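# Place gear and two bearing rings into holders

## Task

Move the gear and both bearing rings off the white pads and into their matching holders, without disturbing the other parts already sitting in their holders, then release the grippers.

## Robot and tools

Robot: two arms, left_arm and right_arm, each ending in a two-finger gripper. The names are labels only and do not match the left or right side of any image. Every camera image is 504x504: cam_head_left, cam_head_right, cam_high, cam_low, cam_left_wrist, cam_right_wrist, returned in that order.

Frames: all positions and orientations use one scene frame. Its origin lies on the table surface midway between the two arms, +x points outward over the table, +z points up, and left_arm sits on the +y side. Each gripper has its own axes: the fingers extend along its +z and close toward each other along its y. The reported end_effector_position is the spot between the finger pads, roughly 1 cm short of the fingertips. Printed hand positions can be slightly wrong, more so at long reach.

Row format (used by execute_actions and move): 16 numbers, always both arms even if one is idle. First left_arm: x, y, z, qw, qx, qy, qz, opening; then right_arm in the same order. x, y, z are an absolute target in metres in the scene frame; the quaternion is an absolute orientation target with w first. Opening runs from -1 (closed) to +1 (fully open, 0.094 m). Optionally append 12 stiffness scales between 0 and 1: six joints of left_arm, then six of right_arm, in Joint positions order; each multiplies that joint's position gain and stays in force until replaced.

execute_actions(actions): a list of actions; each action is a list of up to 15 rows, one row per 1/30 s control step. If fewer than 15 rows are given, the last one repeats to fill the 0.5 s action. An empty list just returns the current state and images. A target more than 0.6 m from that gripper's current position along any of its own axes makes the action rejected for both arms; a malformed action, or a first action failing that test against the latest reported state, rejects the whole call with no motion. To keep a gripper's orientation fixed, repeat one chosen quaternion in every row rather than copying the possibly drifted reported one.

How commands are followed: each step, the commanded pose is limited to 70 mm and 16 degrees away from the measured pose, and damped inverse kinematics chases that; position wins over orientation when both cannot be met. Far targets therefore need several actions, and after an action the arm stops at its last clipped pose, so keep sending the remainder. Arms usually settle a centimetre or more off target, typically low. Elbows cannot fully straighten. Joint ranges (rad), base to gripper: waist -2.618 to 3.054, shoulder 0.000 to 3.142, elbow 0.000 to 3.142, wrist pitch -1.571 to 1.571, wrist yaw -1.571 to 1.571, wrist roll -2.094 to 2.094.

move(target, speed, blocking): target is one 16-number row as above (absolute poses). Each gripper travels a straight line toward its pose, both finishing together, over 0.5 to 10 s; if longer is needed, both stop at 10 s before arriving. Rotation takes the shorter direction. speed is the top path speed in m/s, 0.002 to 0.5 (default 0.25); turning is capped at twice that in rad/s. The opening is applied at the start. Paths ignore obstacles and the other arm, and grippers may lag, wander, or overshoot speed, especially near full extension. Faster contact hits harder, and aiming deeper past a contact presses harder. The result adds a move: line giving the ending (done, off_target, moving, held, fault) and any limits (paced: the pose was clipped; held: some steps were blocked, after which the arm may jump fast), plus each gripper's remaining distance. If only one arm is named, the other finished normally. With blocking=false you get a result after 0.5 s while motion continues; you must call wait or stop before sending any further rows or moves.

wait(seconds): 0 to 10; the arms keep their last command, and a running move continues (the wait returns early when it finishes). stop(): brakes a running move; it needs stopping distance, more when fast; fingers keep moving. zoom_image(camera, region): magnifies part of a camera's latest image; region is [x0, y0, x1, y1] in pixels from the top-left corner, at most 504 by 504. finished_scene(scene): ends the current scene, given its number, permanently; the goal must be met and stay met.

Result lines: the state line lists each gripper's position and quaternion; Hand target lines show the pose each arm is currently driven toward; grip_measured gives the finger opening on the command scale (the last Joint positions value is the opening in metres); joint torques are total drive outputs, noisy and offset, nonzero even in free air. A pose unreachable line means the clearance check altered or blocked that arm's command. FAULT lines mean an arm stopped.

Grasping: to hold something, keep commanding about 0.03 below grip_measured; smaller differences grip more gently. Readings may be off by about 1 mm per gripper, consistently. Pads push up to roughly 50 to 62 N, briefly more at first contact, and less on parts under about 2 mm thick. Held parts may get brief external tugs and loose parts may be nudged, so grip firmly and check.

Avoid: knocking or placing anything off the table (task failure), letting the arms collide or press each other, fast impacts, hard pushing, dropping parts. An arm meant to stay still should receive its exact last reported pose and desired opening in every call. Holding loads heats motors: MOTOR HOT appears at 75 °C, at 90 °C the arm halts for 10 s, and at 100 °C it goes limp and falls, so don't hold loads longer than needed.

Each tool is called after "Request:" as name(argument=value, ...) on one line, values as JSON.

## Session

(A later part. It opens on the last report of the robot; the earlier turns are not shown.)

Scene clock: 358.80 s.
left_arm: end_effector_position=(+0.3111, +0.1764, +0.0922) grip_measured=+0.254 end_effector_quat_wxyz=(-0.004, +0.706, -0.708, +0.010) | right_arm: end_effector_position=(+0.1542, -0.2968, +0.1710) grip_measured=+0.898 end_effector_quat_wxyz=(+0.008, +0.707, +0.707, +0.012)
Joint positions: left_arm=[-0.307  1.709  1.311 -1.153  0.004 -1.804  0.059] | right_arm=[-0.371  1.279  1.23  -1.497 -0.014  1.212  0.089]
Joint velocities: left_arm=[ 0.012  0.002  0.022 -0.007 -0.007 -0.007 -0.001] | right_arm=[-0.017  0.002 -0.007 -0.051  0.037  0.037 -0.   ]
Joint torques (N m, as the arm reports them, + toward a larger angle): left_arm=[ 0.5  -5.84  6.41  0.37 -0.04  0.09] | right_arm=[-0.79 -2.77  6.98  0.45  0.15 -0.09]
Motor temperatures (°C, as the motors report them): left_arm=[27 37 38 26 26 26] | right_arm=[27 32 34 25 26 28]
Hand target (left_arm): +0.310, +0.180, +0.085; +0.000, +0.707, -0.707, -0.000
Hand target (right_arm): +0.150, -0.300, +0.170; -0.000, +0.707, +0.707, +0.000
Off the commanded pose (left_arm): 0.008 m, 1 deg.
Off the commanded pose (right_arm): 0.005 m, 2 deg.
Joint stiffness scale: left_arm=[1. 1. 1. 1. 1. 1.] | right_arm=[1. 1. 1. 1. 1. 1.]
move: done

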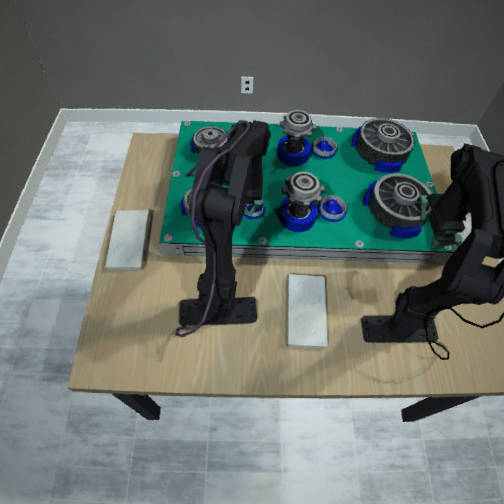

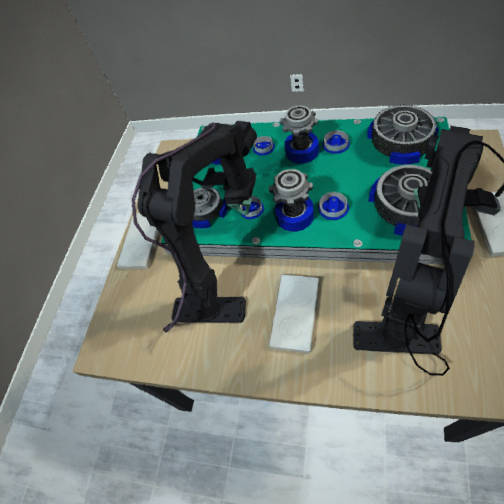

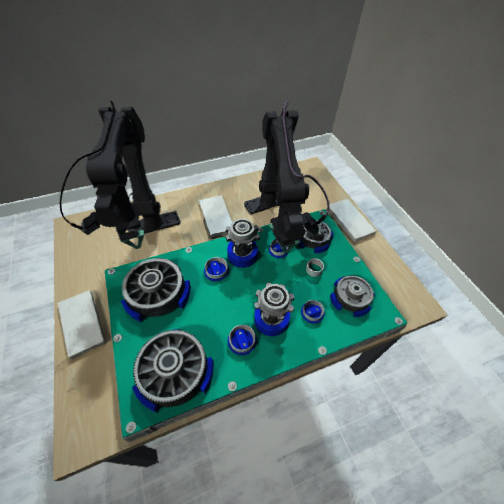

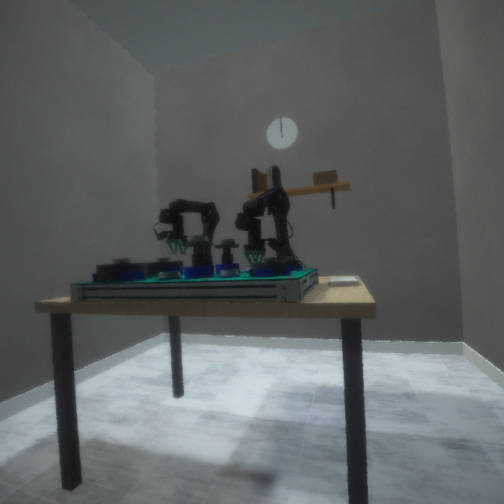

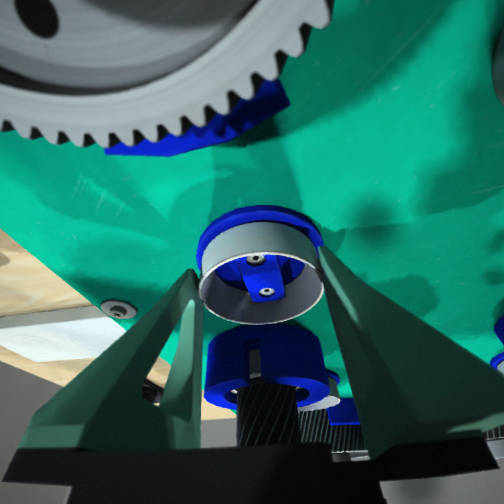

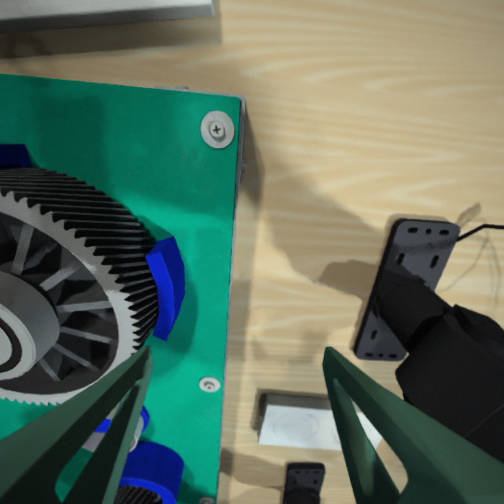

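Request:
move(target=[0.310,0.1795,0.080,0,0.7071,-0.7071,0,0.225,0.15,-0.30,0.17,0,0.7071,0.7071,0,0.9], speed=0.01)

Request:
zoom_image(camera="cam_left_wrist", region=[130, 130, 390, 390])

Scene clock: 363.07 s.
left_arm: end_effector_position=(+0.3125, +0.1760, +0.0911) grip_measured=+0.254 end_effector_quat_wxyz=(-0.005, +0.706, -0.708, +0.013) | right_arm: end_effector_position=(+0.1542, -0.2968, +0.1710) grip_measured=+0.898 end_effector_quat_wxyz=(+0.008, +0.707, +0.707, +0.012)
Joint positions: left_arm=[-0.307  1.709  1.307 -1.142  0.004 -1.804  0.059] | right_arm=[-0.371  1.279  1.23  -1.497 -0.014  1.212  0.089]
Joint velocities: left_arm=[-0.002  0.017 -0.012  0.066  0.007  0.007  0.   ] | right_arm=[-0.022  0.002 -0.002  0.007 -0.007  0.051  0.001]
Joint torques (N m, as the arm reports them, + toward a larger angle): left_arm=[ 0.39 -5.67  5.4   0.45 -0.06  0.07] | right_arm=[-0.79 -2.77  6.99  0.45  0.15 -0.09]
Motor temperatures (°C, as the motors report them): left_arm=[27 37 38 26 26 26] | right_arm=[27 32 34 25 26 28]
Hand target (left_arm): +0.310, +0.179, +0.080; +0.000, +0.707, -0.707, +0.000
Hand target (right_arm): +0.150, -0.300, +0.170; -0.000, +0.707, +0.707, +0.000
Off the commanded pose (left_arm): 0.012 m, 2 deg.
Off the commanded pose (right_arm): 0.005 m, 2 deg.
Joint stiffness scale: left_arm=[1. 1. 1. 1. 1. 1.] | right_arm=[1. 1. 1. 1. 1. 1.]
move: off_target (left_arm)

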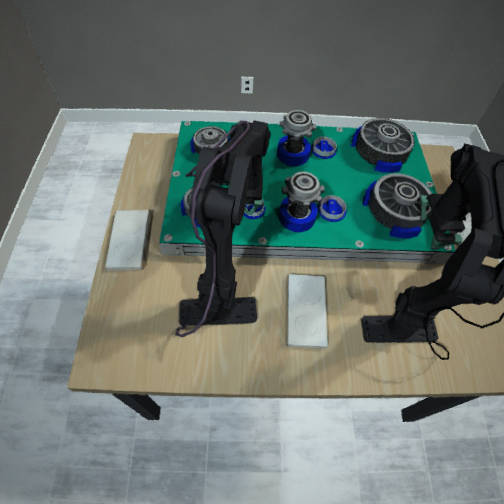

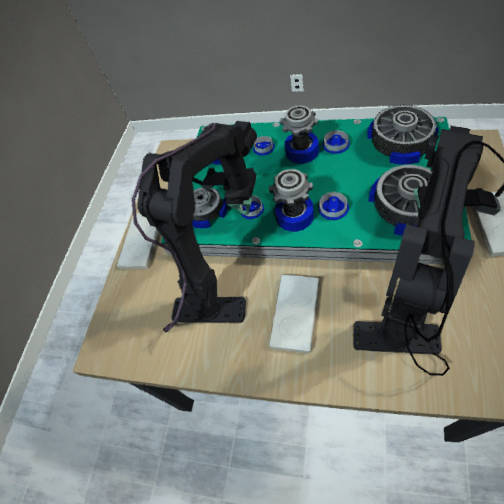

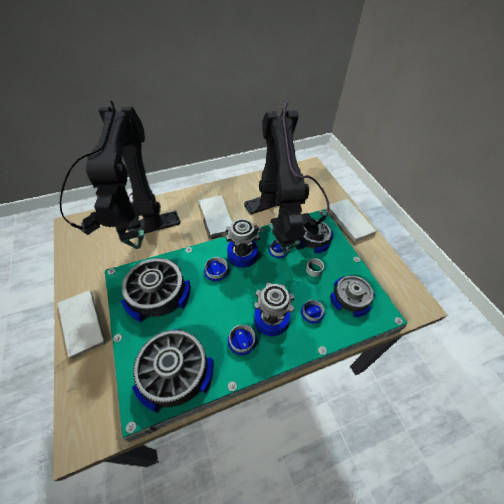

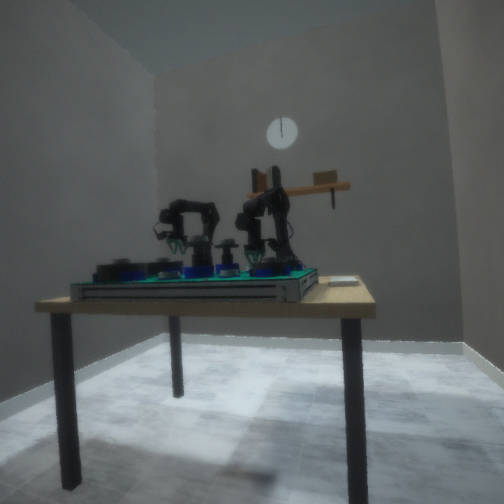

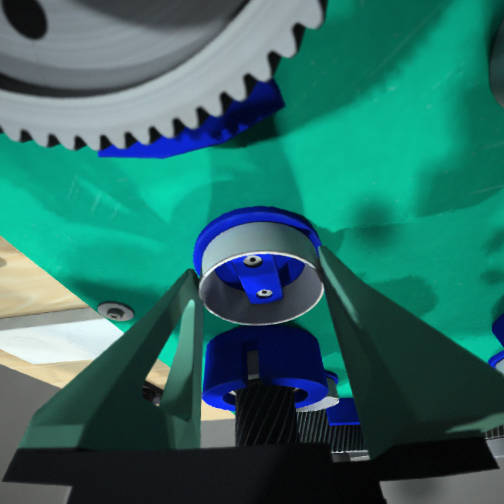

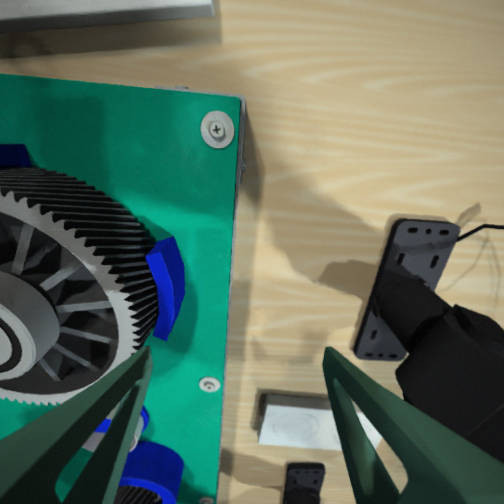

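Region (130, 130, 390, 390) of cam_left_wrist's 504x504 image, scaled by 1.938, with more detail than that image has.

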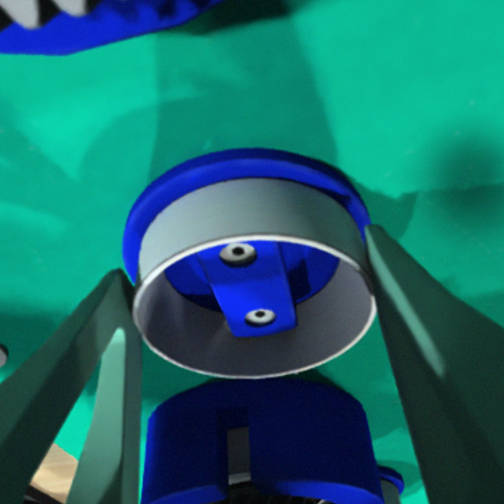

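Request:
zoom_image(camera="cam_head_right", region=[220, 180, 280, 225])

Request:
zoom_image(camera="cam_high", region=[255, 225, 305, 265])

Request:
zoom_image(camera="cam_head_left", region=[225, 185, 285, 230])

Region (220, 180, 280, 225) of cam_head_right's 504x504 image, scaled by 8.400, with more detail than that image has; it fills the top 378 rows of this view, and the rest is white.

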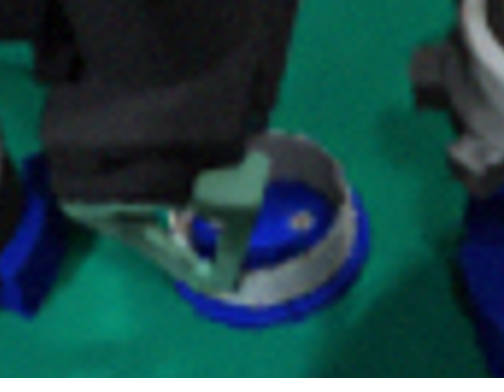

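Region (255, 225, 305, 265) of cam_high's 504x504 image, scaled by 10.080, with more detail than that image has; it fills the top 403 rows of this view, and the rest is white.

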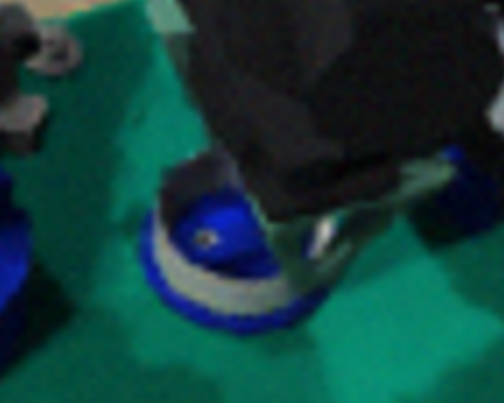

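Region (225, 185, 285, 230) of cam_head_left's 504x504 image, scaled by 8.400, with more detail than that image has; it fills the top 378 rows of this view, and the rest is white.

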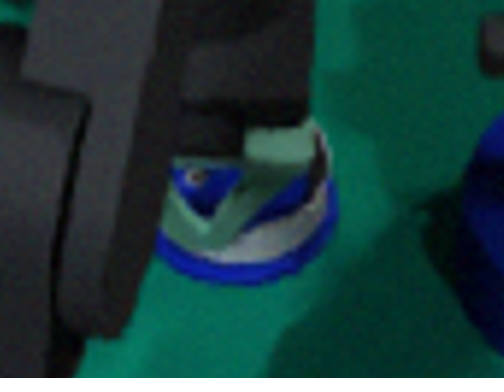

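Request:
zoom_image(camera="cam_head_right", region=[235, 122, 295, 167])

Request:
zoom_image(camera="cam_high", region=[288, 290, 338, 330])

Region (235, 122, 295, 167) of cam_head_right's 504x504 image, scaled by 8.400, with more detail than that image has; it fills the top 378 rows of this view, and the rest is white.

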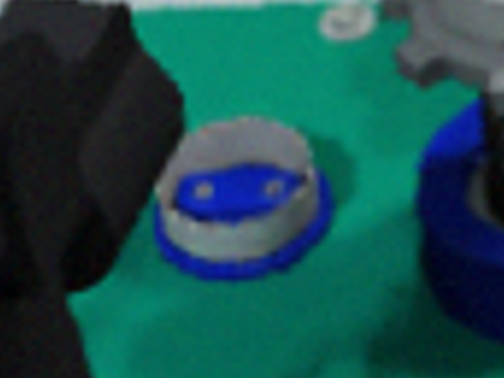

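Region (288, 290, 338, 330) of cam_high's 504x504 image, scaled by 10.080, with more detail than that image has; it fills the top 403 rows of this view, and the rest is white.

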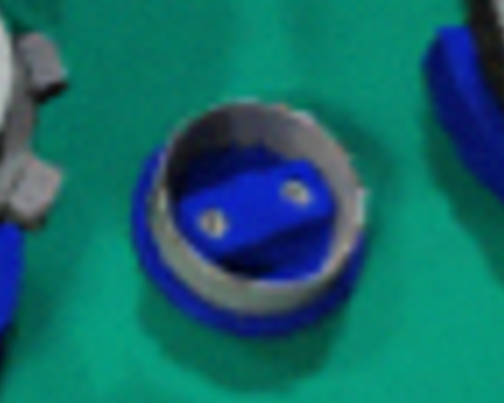

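Request:
move(target=[0.309,0.1795,0.084,0,0.7071,-0.7071,0,0.225,0.15,-0.30,0.17,0,0.7071,0.7071,0,0.9], speed=0.01)

Request:
zoom_image(camera="cam_left_wrist", region=[130, 130, 390, 390])

Scene clock: 381.50 s.
left_arm: end_effector_position=(+0.3125, +0.1760, +0.0911) grip_measured=+0.254 end_effector_quat_wxyz=(-0.005, +0.706, -0.708, +0.013) | right_arm: end_effector_position=(+0.1542, -0.2968, +0.1710) grip_measured=+0.898 end_effector_quat_wxyz=(+0.008, +0.707, +0.707, +0.012)
Joint positions: left_arm=[-0.307  1.709  1.307 -1.142  0.004 -1.804  0.059] | right_arm=[-0.371  1.279  1.23  -1.497 -0.014  1.212  0.089]
Joint velocities: left_arm=[-0.002  0.007 -0.002 -0.007 -0.081  0.051  0.001] | right_arm=[ 0.012 -0.017  0.007  0.066 -0.007 -0.066 -0.001]
Joint torques (N m, as the arm reports them, + toward a larger angle): left_arm=[ 0.31 -6.07  6.25  0.32 -0.02  0.09] | right_arm=[-0.79 -2.78  6.99  0.45  0.15 -0.1 ]
Motor temperatures (°C, as the motors report them): left_arm=[27 36 38 26 26 26] | right_arm=[27 32 34 25 26 28]
Hand target (left_arm): +0.309, +0.179, +0.084; +0.000, +0.707, -0.707, -0.000
Hand target (right_arm): +0.150, -0.300, +0.170; -0.000, +0.707, +0.707, +0.000
Off the commanded pose (left_arm): 0.009 m, 2 deg.
Off the commanded pose (right_arm): 0.005 m, 2 deg.
Joint stiffness scale: left_arm=[1. 1. 1. 1. 1. 1.] | right_arm=[1. 1. 1. 1. 1. 1.]
move: done

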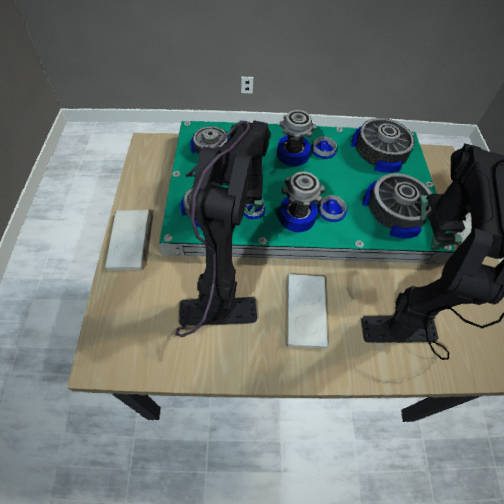

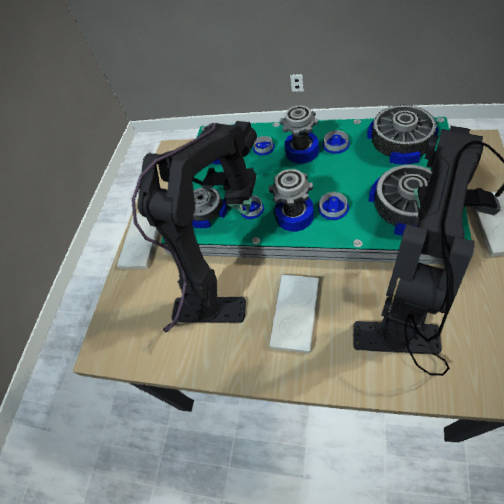

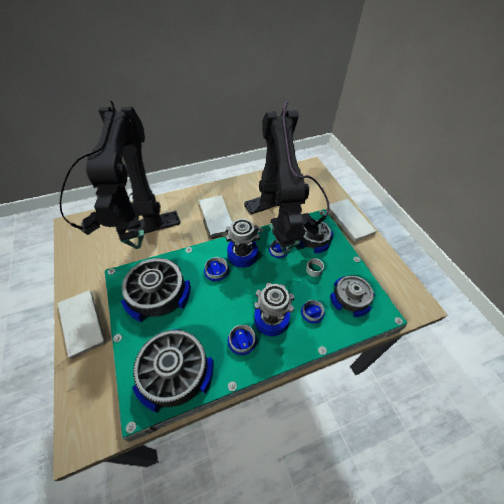

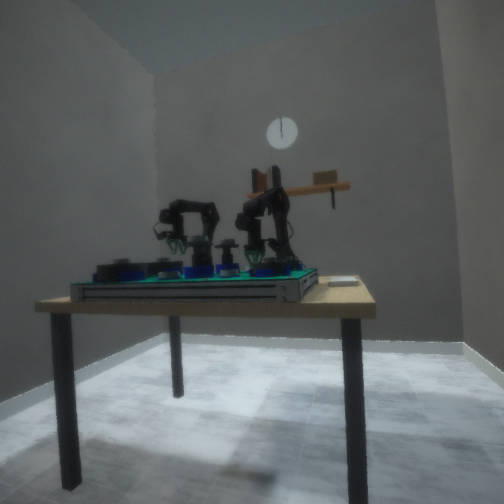

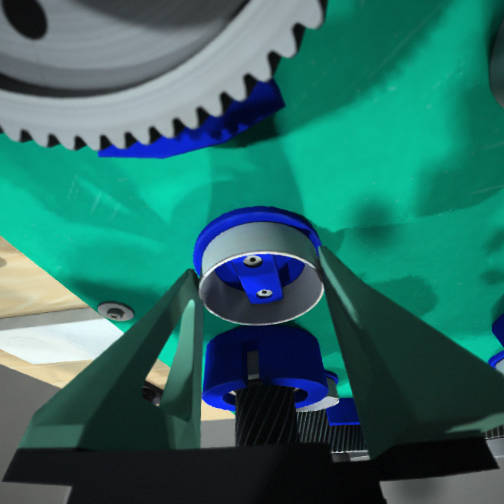

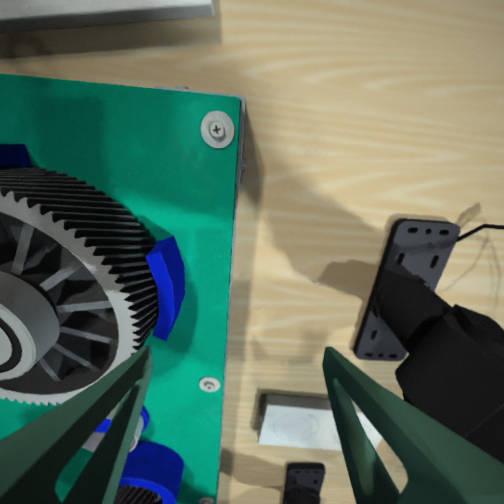

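Region (130, 130, 390, 390) of cam_left_wrist's 504x504 image, scaled by 1.938, with more detail than that image has.

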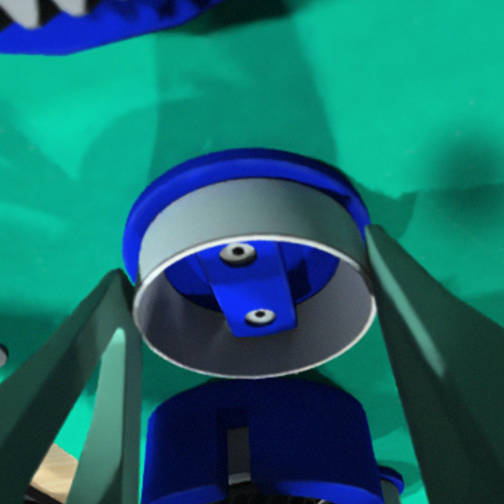

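Request:
move(target=[0.3065,0.1795,0.083,0,0.7071,-0.7071,0,0.225,0.15,-0.30,0.17,0,0.7071,0.7071,0,0.9], speed=0.005)

Request:
zoom_image(camera="cam_left_wrist", region=[130, 130, 390, 390])

Scene clock: 397.77 s.
left_arm: end_effector_position=(+0.3123, +0.1760, +0.0907) grip_measured=+0.254 end_effector_quat_wxyz=(-0.005, +0.706, -0.708, +0.012) | right_arm: end_effector_position=(+0.1542, -0.2968, +0.1710) grip_measured=+0.898 end_effector_quat_wxyz=(+0.008, +0.707, +0.707, +0.012)
Joint positions: left_arm=[-0.307  1.709  1.305 -1.141  0.004 -1.804  0.059] | right_arm=[-0.371  1.279  1.23  -1.497 -0.014  1.212  0.089]
Joint velocities: left_arm=[ 0.007  0.002 -0.012  0.022 -0.007 -0.007 -0.   ] | right_arm=[ 0.012 -0.002 -0.017 -0.037 -0.007  0.007  0.   ]
Joint torques (N m, as the arm reports them, + toward a larger angle): left_arm=[ 0.37 -6.72  4.99  0.37 -0.06  0.04] | right_arm=[-0.79 -2.78  6.99  0.45  0.15 -0.1 ]
Motor temperatures (°C, as the motors report them): left_arm=[27 37 38 26 26 26] | right_arm=[27 31 34 25 26 28]
Hand target (left_arm): +0.306, +0.179, +0.083; +0.000, +0.707, -0.707, -0.000
Hand target (right_arm): +0.150, -0.300, +0.170; -0.000, +0.707, +0.707, +0.000
Off the commanded pose (left_arm): 0.010 m, 2 deg.
Off the commanded pose (right_arm): 0.005 m, 2 deg.
Joint stiffness scale: left_arm=[1. 1. 1. 1. 1. 1.] | right_arm=[1. 1. 1. 1. 1. 1.]
move: done

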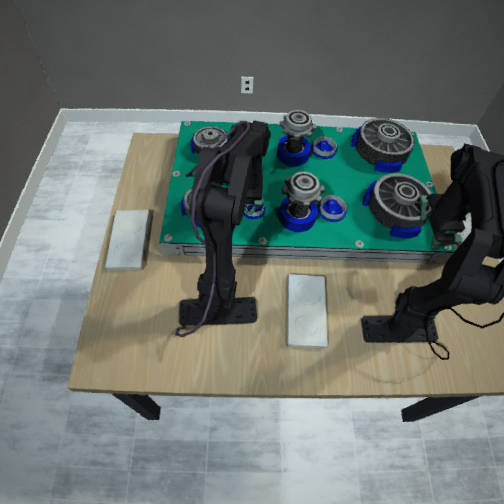

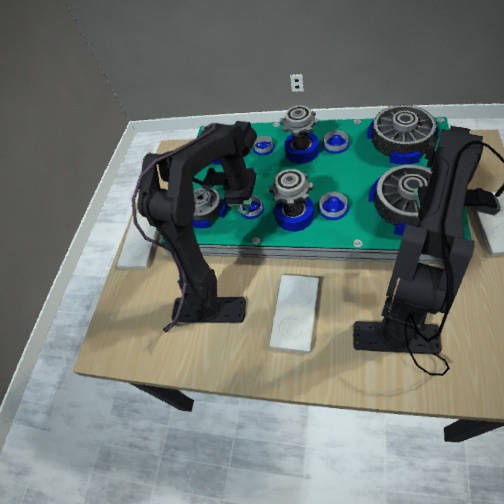

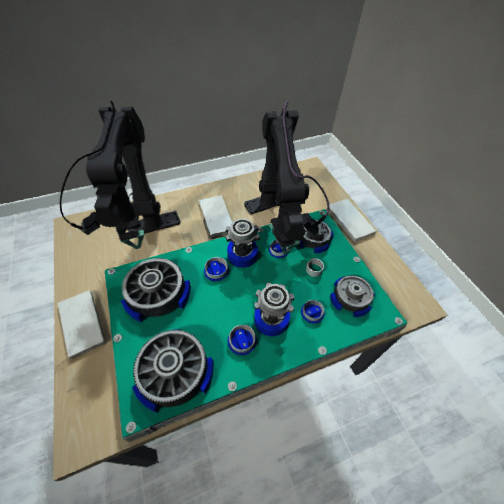

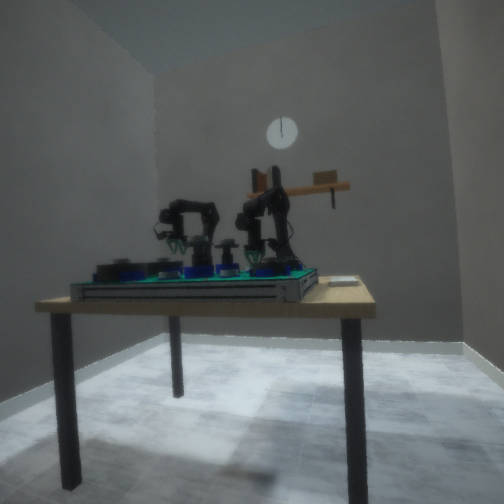

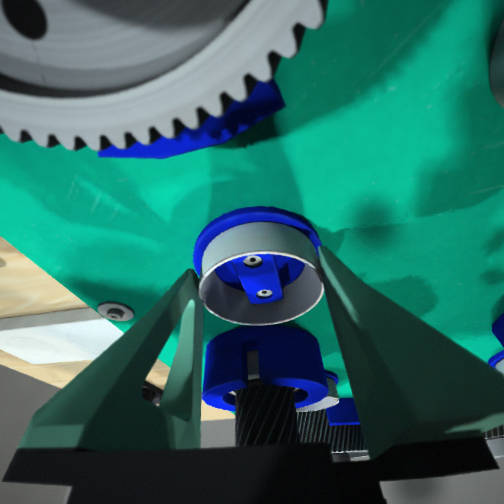

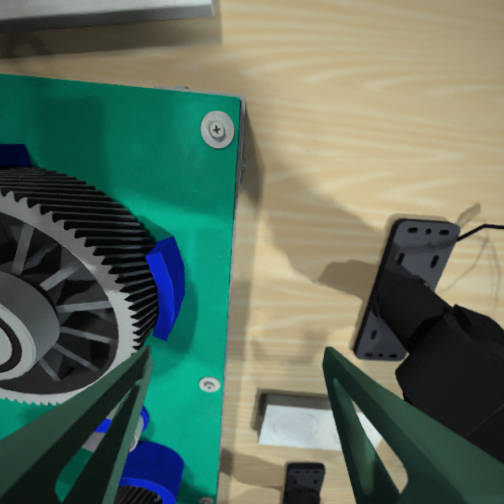

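Region (130, 130, 390, 390) of cam_left_wrist's 504x504 image, scaled by 1.938, with more detail than that image has.

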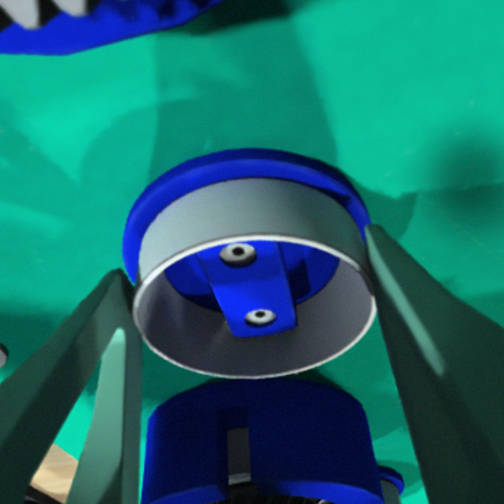

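Request:
move(target=[0.3085,0.1795,0.096,0,0.7071,-0.7071,0,0.225,0.15,-0.30,0.17,0,0.7071,0.7071,0,0.9], speed=0.01)

Request:
zoom_image(camera="cam_left_wrist", region=[130, 130, 390, 390])

Scene clock: 406.77 s.
left_arm: end_effector_position=(+0.3101, +0.1765, +0.0915) grip_measured=+0.254 end_effector_quat_wxyz=(-0.003, +0.706, -0.708, +0.008) | right_arm: end_effector_position=(+0.1542, -0.2968, +0.1710) grip_measured=+0.898 end_effector_quat_wxyz=(+0.008, +0.707, +0.707, +0.012)
Joint positions: left_arm=[-0.307  1.709  1.309 -1.154  0.004 -1.804  0.059] | right_arm=[-0.371  1.279  1.23  -1.497 -0.014  1.212  0.089]
Joint velocities: left_arm=[-0.007  0.002  0.002 -0.066  0.022  0.051 -0.001] | right_arm=[-0.007 -0.012  0.002  0.007 -0.007  0.066 -0.001]
Joint torques (N m, as the arm reports them, + toward a larger angle): left_arm=[ 0.49 -6.85  9.75  0.01 -0.04  0.08] | right_arm=[-0.79 -2.78  6.98  0.45  0.15 -0.1 ]
Motor temperatures (°C, as the motors report them): left_arm=[27 37 38 26 26 26] | right_arm=[27 31 34 25 26 28]
Hand target (left_arm): +0.308, +0.179, +0.096; -0.000, +0.707, -0.707, +0.000
Hand target (right_arm): +0.150, -0.300, +0.170; -0.000, +0.707, +0.707, +0.000
Off the commanded pose (left_arm): 0.006 m, 1 deg.
Off the commanded pose (right_arm): 0.005 m, 2 deg.
Joint stiffness scale: left_arm=[1. 1. 1. 1. 1. 1.] | right_arm=[1. 1. 1. 1. 1. 1.]
move: done

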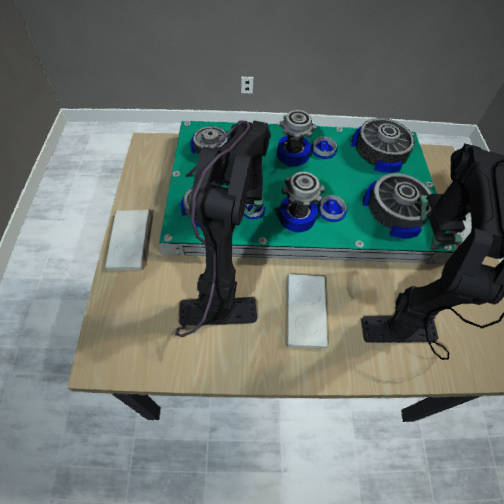

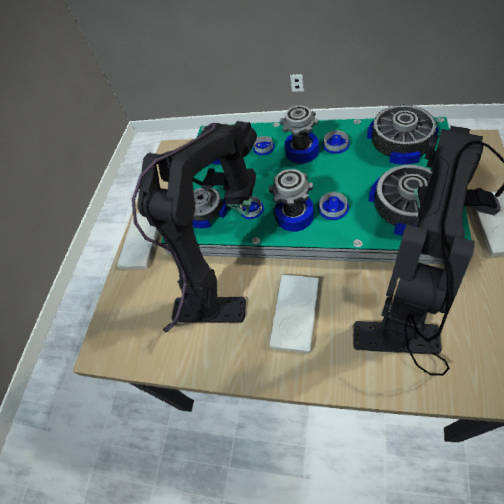

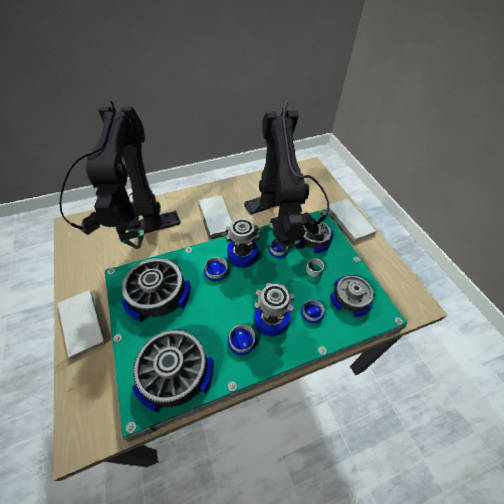

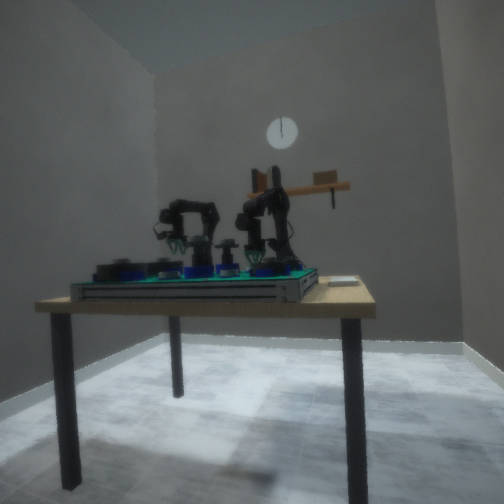

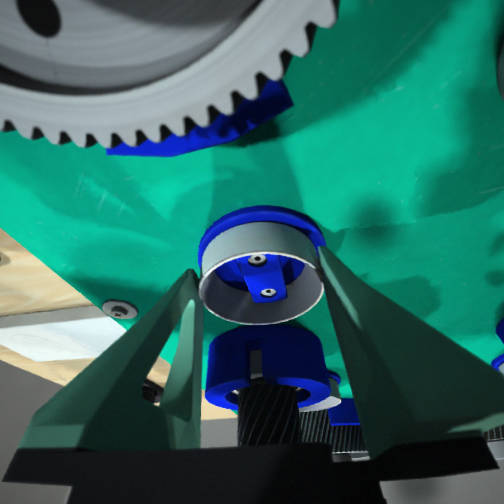

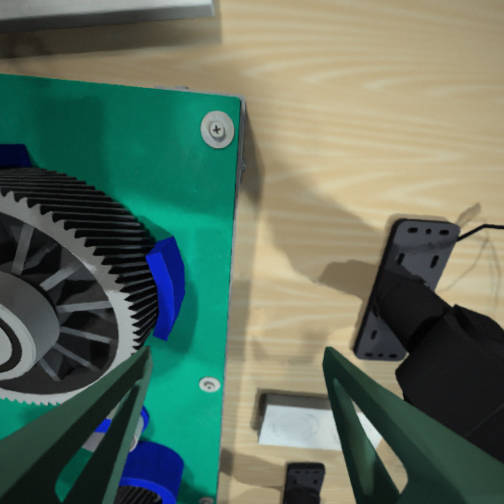

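Region (130, 130, 390, 390) of cam_left_wrist's 504x504 image, scaled by 1.938, with more detail than that image has.

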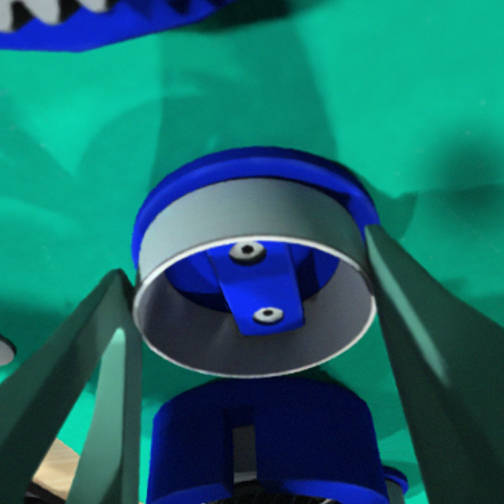

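Request:
move(target=[0.3095,0.1795,0.084,0,0.7071,-0.7071,0,0.225,0.15,-0.30,0.17,0,0.7071,0.7071,0,0.9], speed=0.01)

Request:
zoom_image(camera="cam_left_wrist", region=[130, 130, 390, 390])

Scene clock: 419.57 s.
left_arm: end_effector_position=(+0.3115, +0.1761, +0.0915) grip_measured=+0.254 end_effector_quat_wxyz=(-0.004, +0.706, -0.708, +0.011) | right_arm: end_effector_position=(+0.1542, -0.2968, +0.1710) grip_measured=+0.898 end_effector_quat_wxyz=(+0.008, +0.707, +0.707, +0.012)
Joint positions: left_arm=[-0.307  1.709  1.309 -1.148  0.005 -1.804  0.059] | right_arm=[-0.371  1.279  1.23  -1.497 -0.014  1.212  0.089]
Joint velocities: left_arm=[-0.012 -0.027 -0.032 -0.095  0.095 -0.007  0.   ] | right_arm=[ 0.002  0.002  0.002  0.007 -0.037  0.037 -0.   ]
Joint torques (N m, as the arm reports them, + toward a larger angle): left_arm=[ 0.56 -5.95  6.27  0.37 -0.06  0.06] | right_arm=[-0.79 -2.77  6.99  0.45  0.15 -0.09]
Motor temperatures (°C, as the motors report them): left_arm=[27 37 39 26 26 26] | right_arm=[27 31 34 25 26 28]
Hand target (left_arm): +0.309, +0.179, +0.084; +0.000, +0.707, -0.707, +0.000
Hand target (right_arm): +0.150, -0.300, +0.170; -0.000, +0.707, +0.707, +0.000
Off the commanded pose (left_arm): 0.008 m, 1 deg.
Off the commanded pose (right_arm): 0.005 m, 2 deg.
Joint stiffness scale: left_arm=[1. 1. 1. 1. 1. 1.] | right_arm=[1. 1. 1. 1. 1. 1.]
move: done

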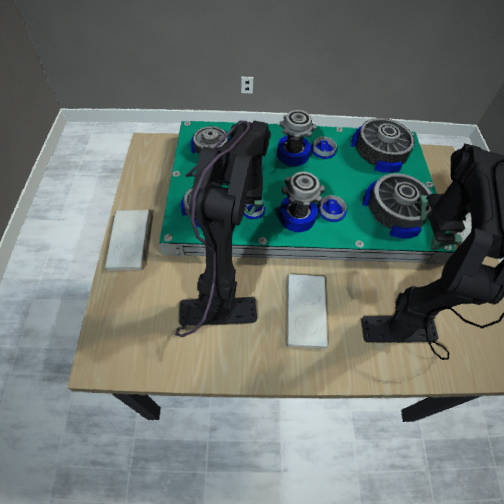

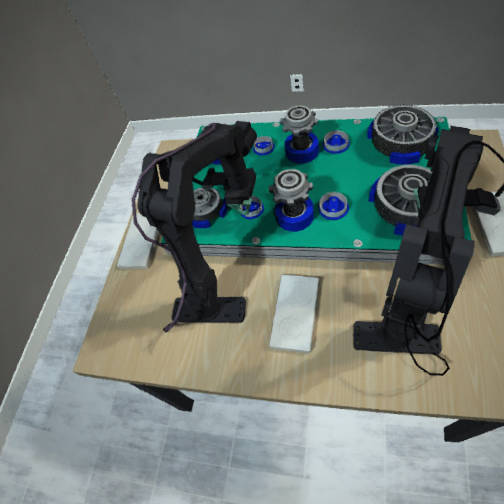

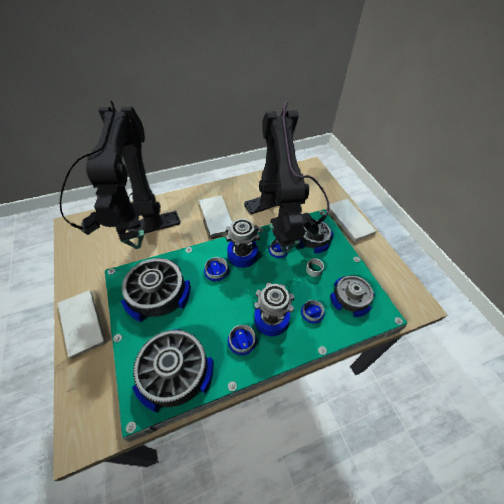

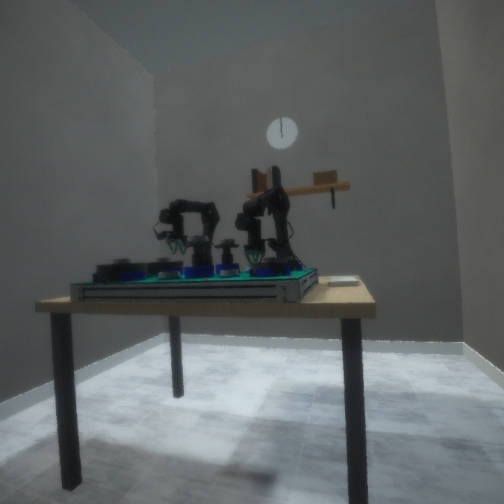

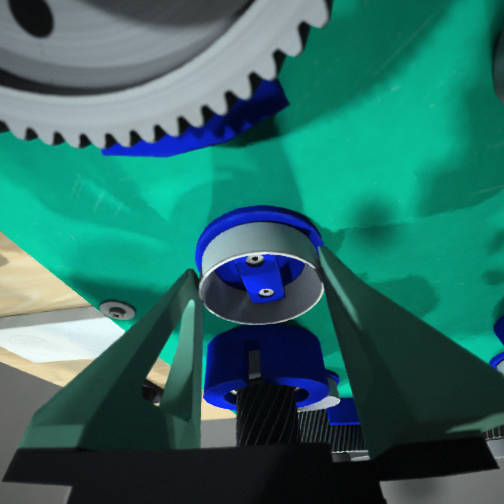

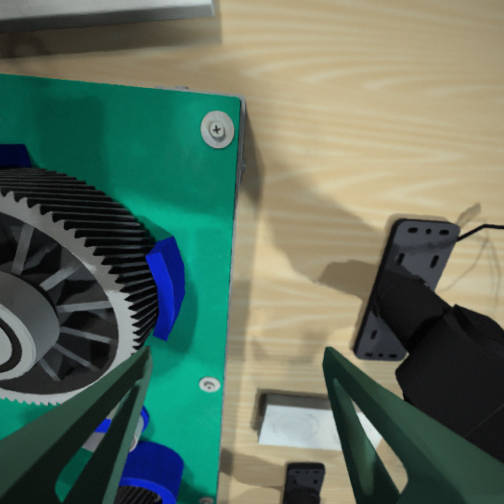

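Region (130, 130, 390, 390) of cam_left_wrist's 504x504 image, scaled by 1.938, with more detail than that image has.

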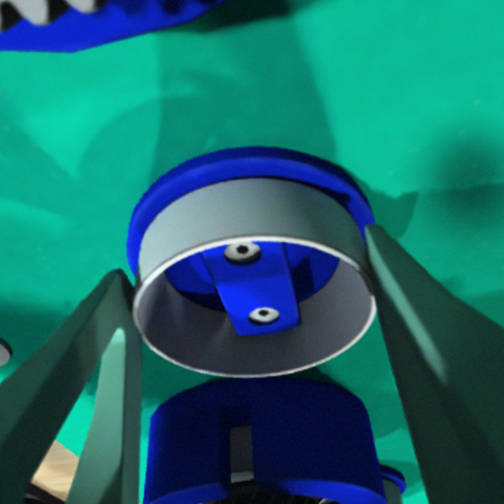

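Request:
execute_actions(actions=[[[0.3095,0.1795,0.084,0,0.7071,-0.7071,0,0.30,0.15,-0.30,0.17,0,0.7071,0.7071,0,0.9]],[[0.3095,0.1795,0.084,0,0.7071,-0.7071,0,0.7,0.15,-0.30,0.17,0,0.7071,0.7071,0,0.9]]])

Request:
zoom_image(camera="cam_left_wrist", region=[130, 130, 390, 390])

Scene clock: 424.17 s.
left_arm: end_effector_position=(+0.3117, +0.1761, +0.0915) grip_measured=+0.697 end_effector_quat_wxyz=(-0.004, +0.706, -0.708, +0.011) | right_arm: end_effector_position=(+0.1542, -0.2968, +0.1710) grip_measured=+0.898 end_effector_quat_wxyz=(+0.008, +0.707, +0.707, +0.012)
Joint positions: left_arm=[-0.307  1.709  1.309 -1.147  0.005 -1.804  0.08 ] | right_arm=[-0.371  1.279  1.23  -1.497 -0.014  1.212  0.089]
Joint velocities: left_arm=[-0.012 -0.002 -0.007 -0.037 -0.007  0.007  0.002] | right_arm=[-0.002  0.012  0.007 -0.022 -0.007  0.066 -0.   ]
Joint torques (N m, as the arm reports them, + toward a larger angle): left_arm=[ 0.59 -6.01  6.27  0.33 -0.03  0.05] | right_arm=[-0.79 -2.78  6.98  0.45  0.15 -0.1 ]
Motor temperatures (°C, as the motors report them): left_arm=[27 37 38 26 26 26] | right_arm=[27 31 34 25 26 28]
Hand target (left_arm): +0.309, +0.179, +0.084; +0.000, +0.707, -0.707, +0.000
Hand target (right_arm): +0.150, -0.300, +0.170; -0.000, +0.707, +0.707, +0.000
Off the commanded pose (left_arm): 0.009 m, 1 deg.
Off the commanded pose (right_arm): 0.005 m, 2 deg.
Joint stiffness scale: left_arm=[1. 1. 1. 1. 1. 1.] | right_arm=[1. 1. 1. 1. 1. 1.]

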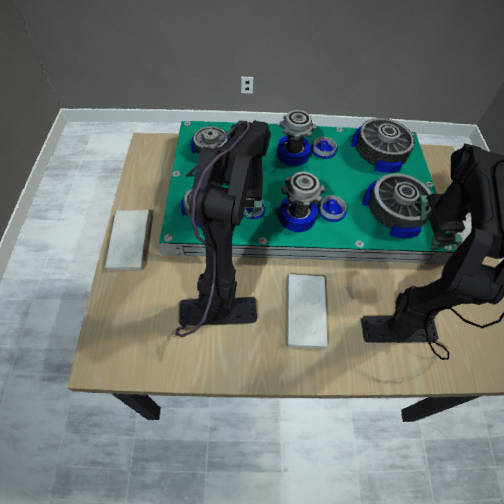

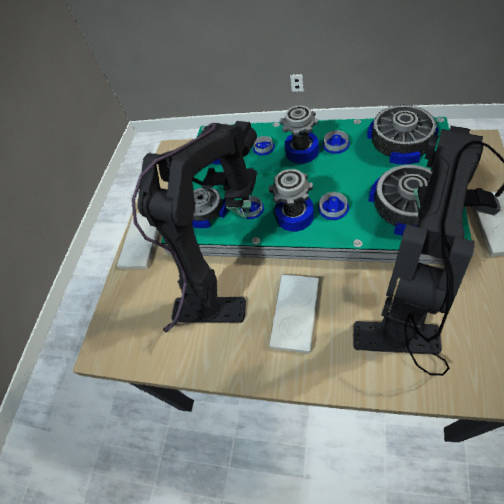

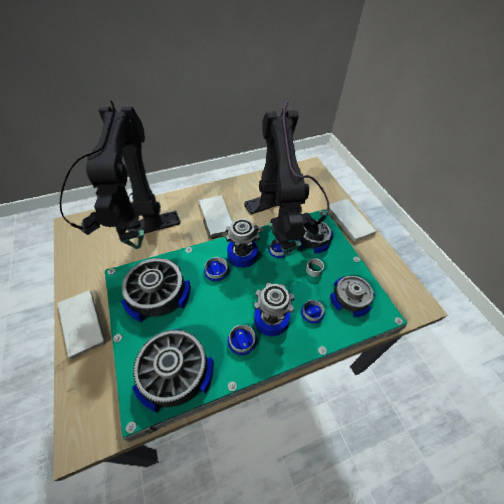

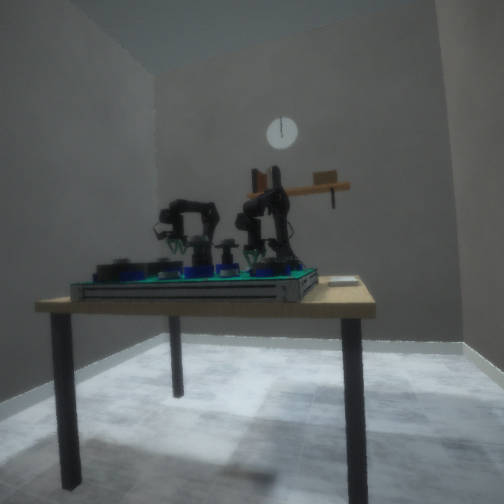

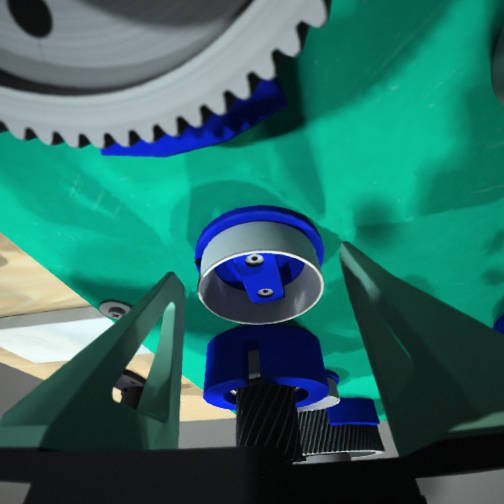

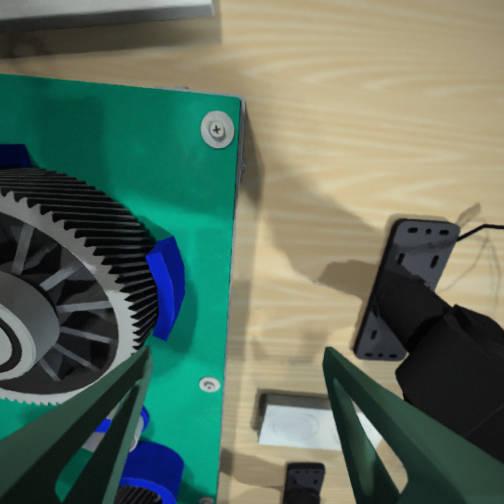

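Region (130, 130, 390, 390) of cam_left_wrist's 504x504 image, scaled by 1.938, with more detail than that image has.

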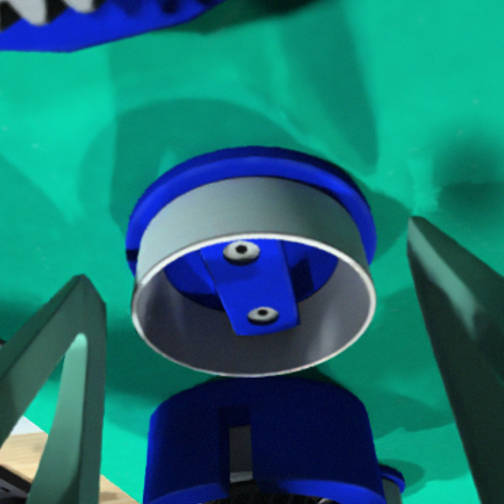

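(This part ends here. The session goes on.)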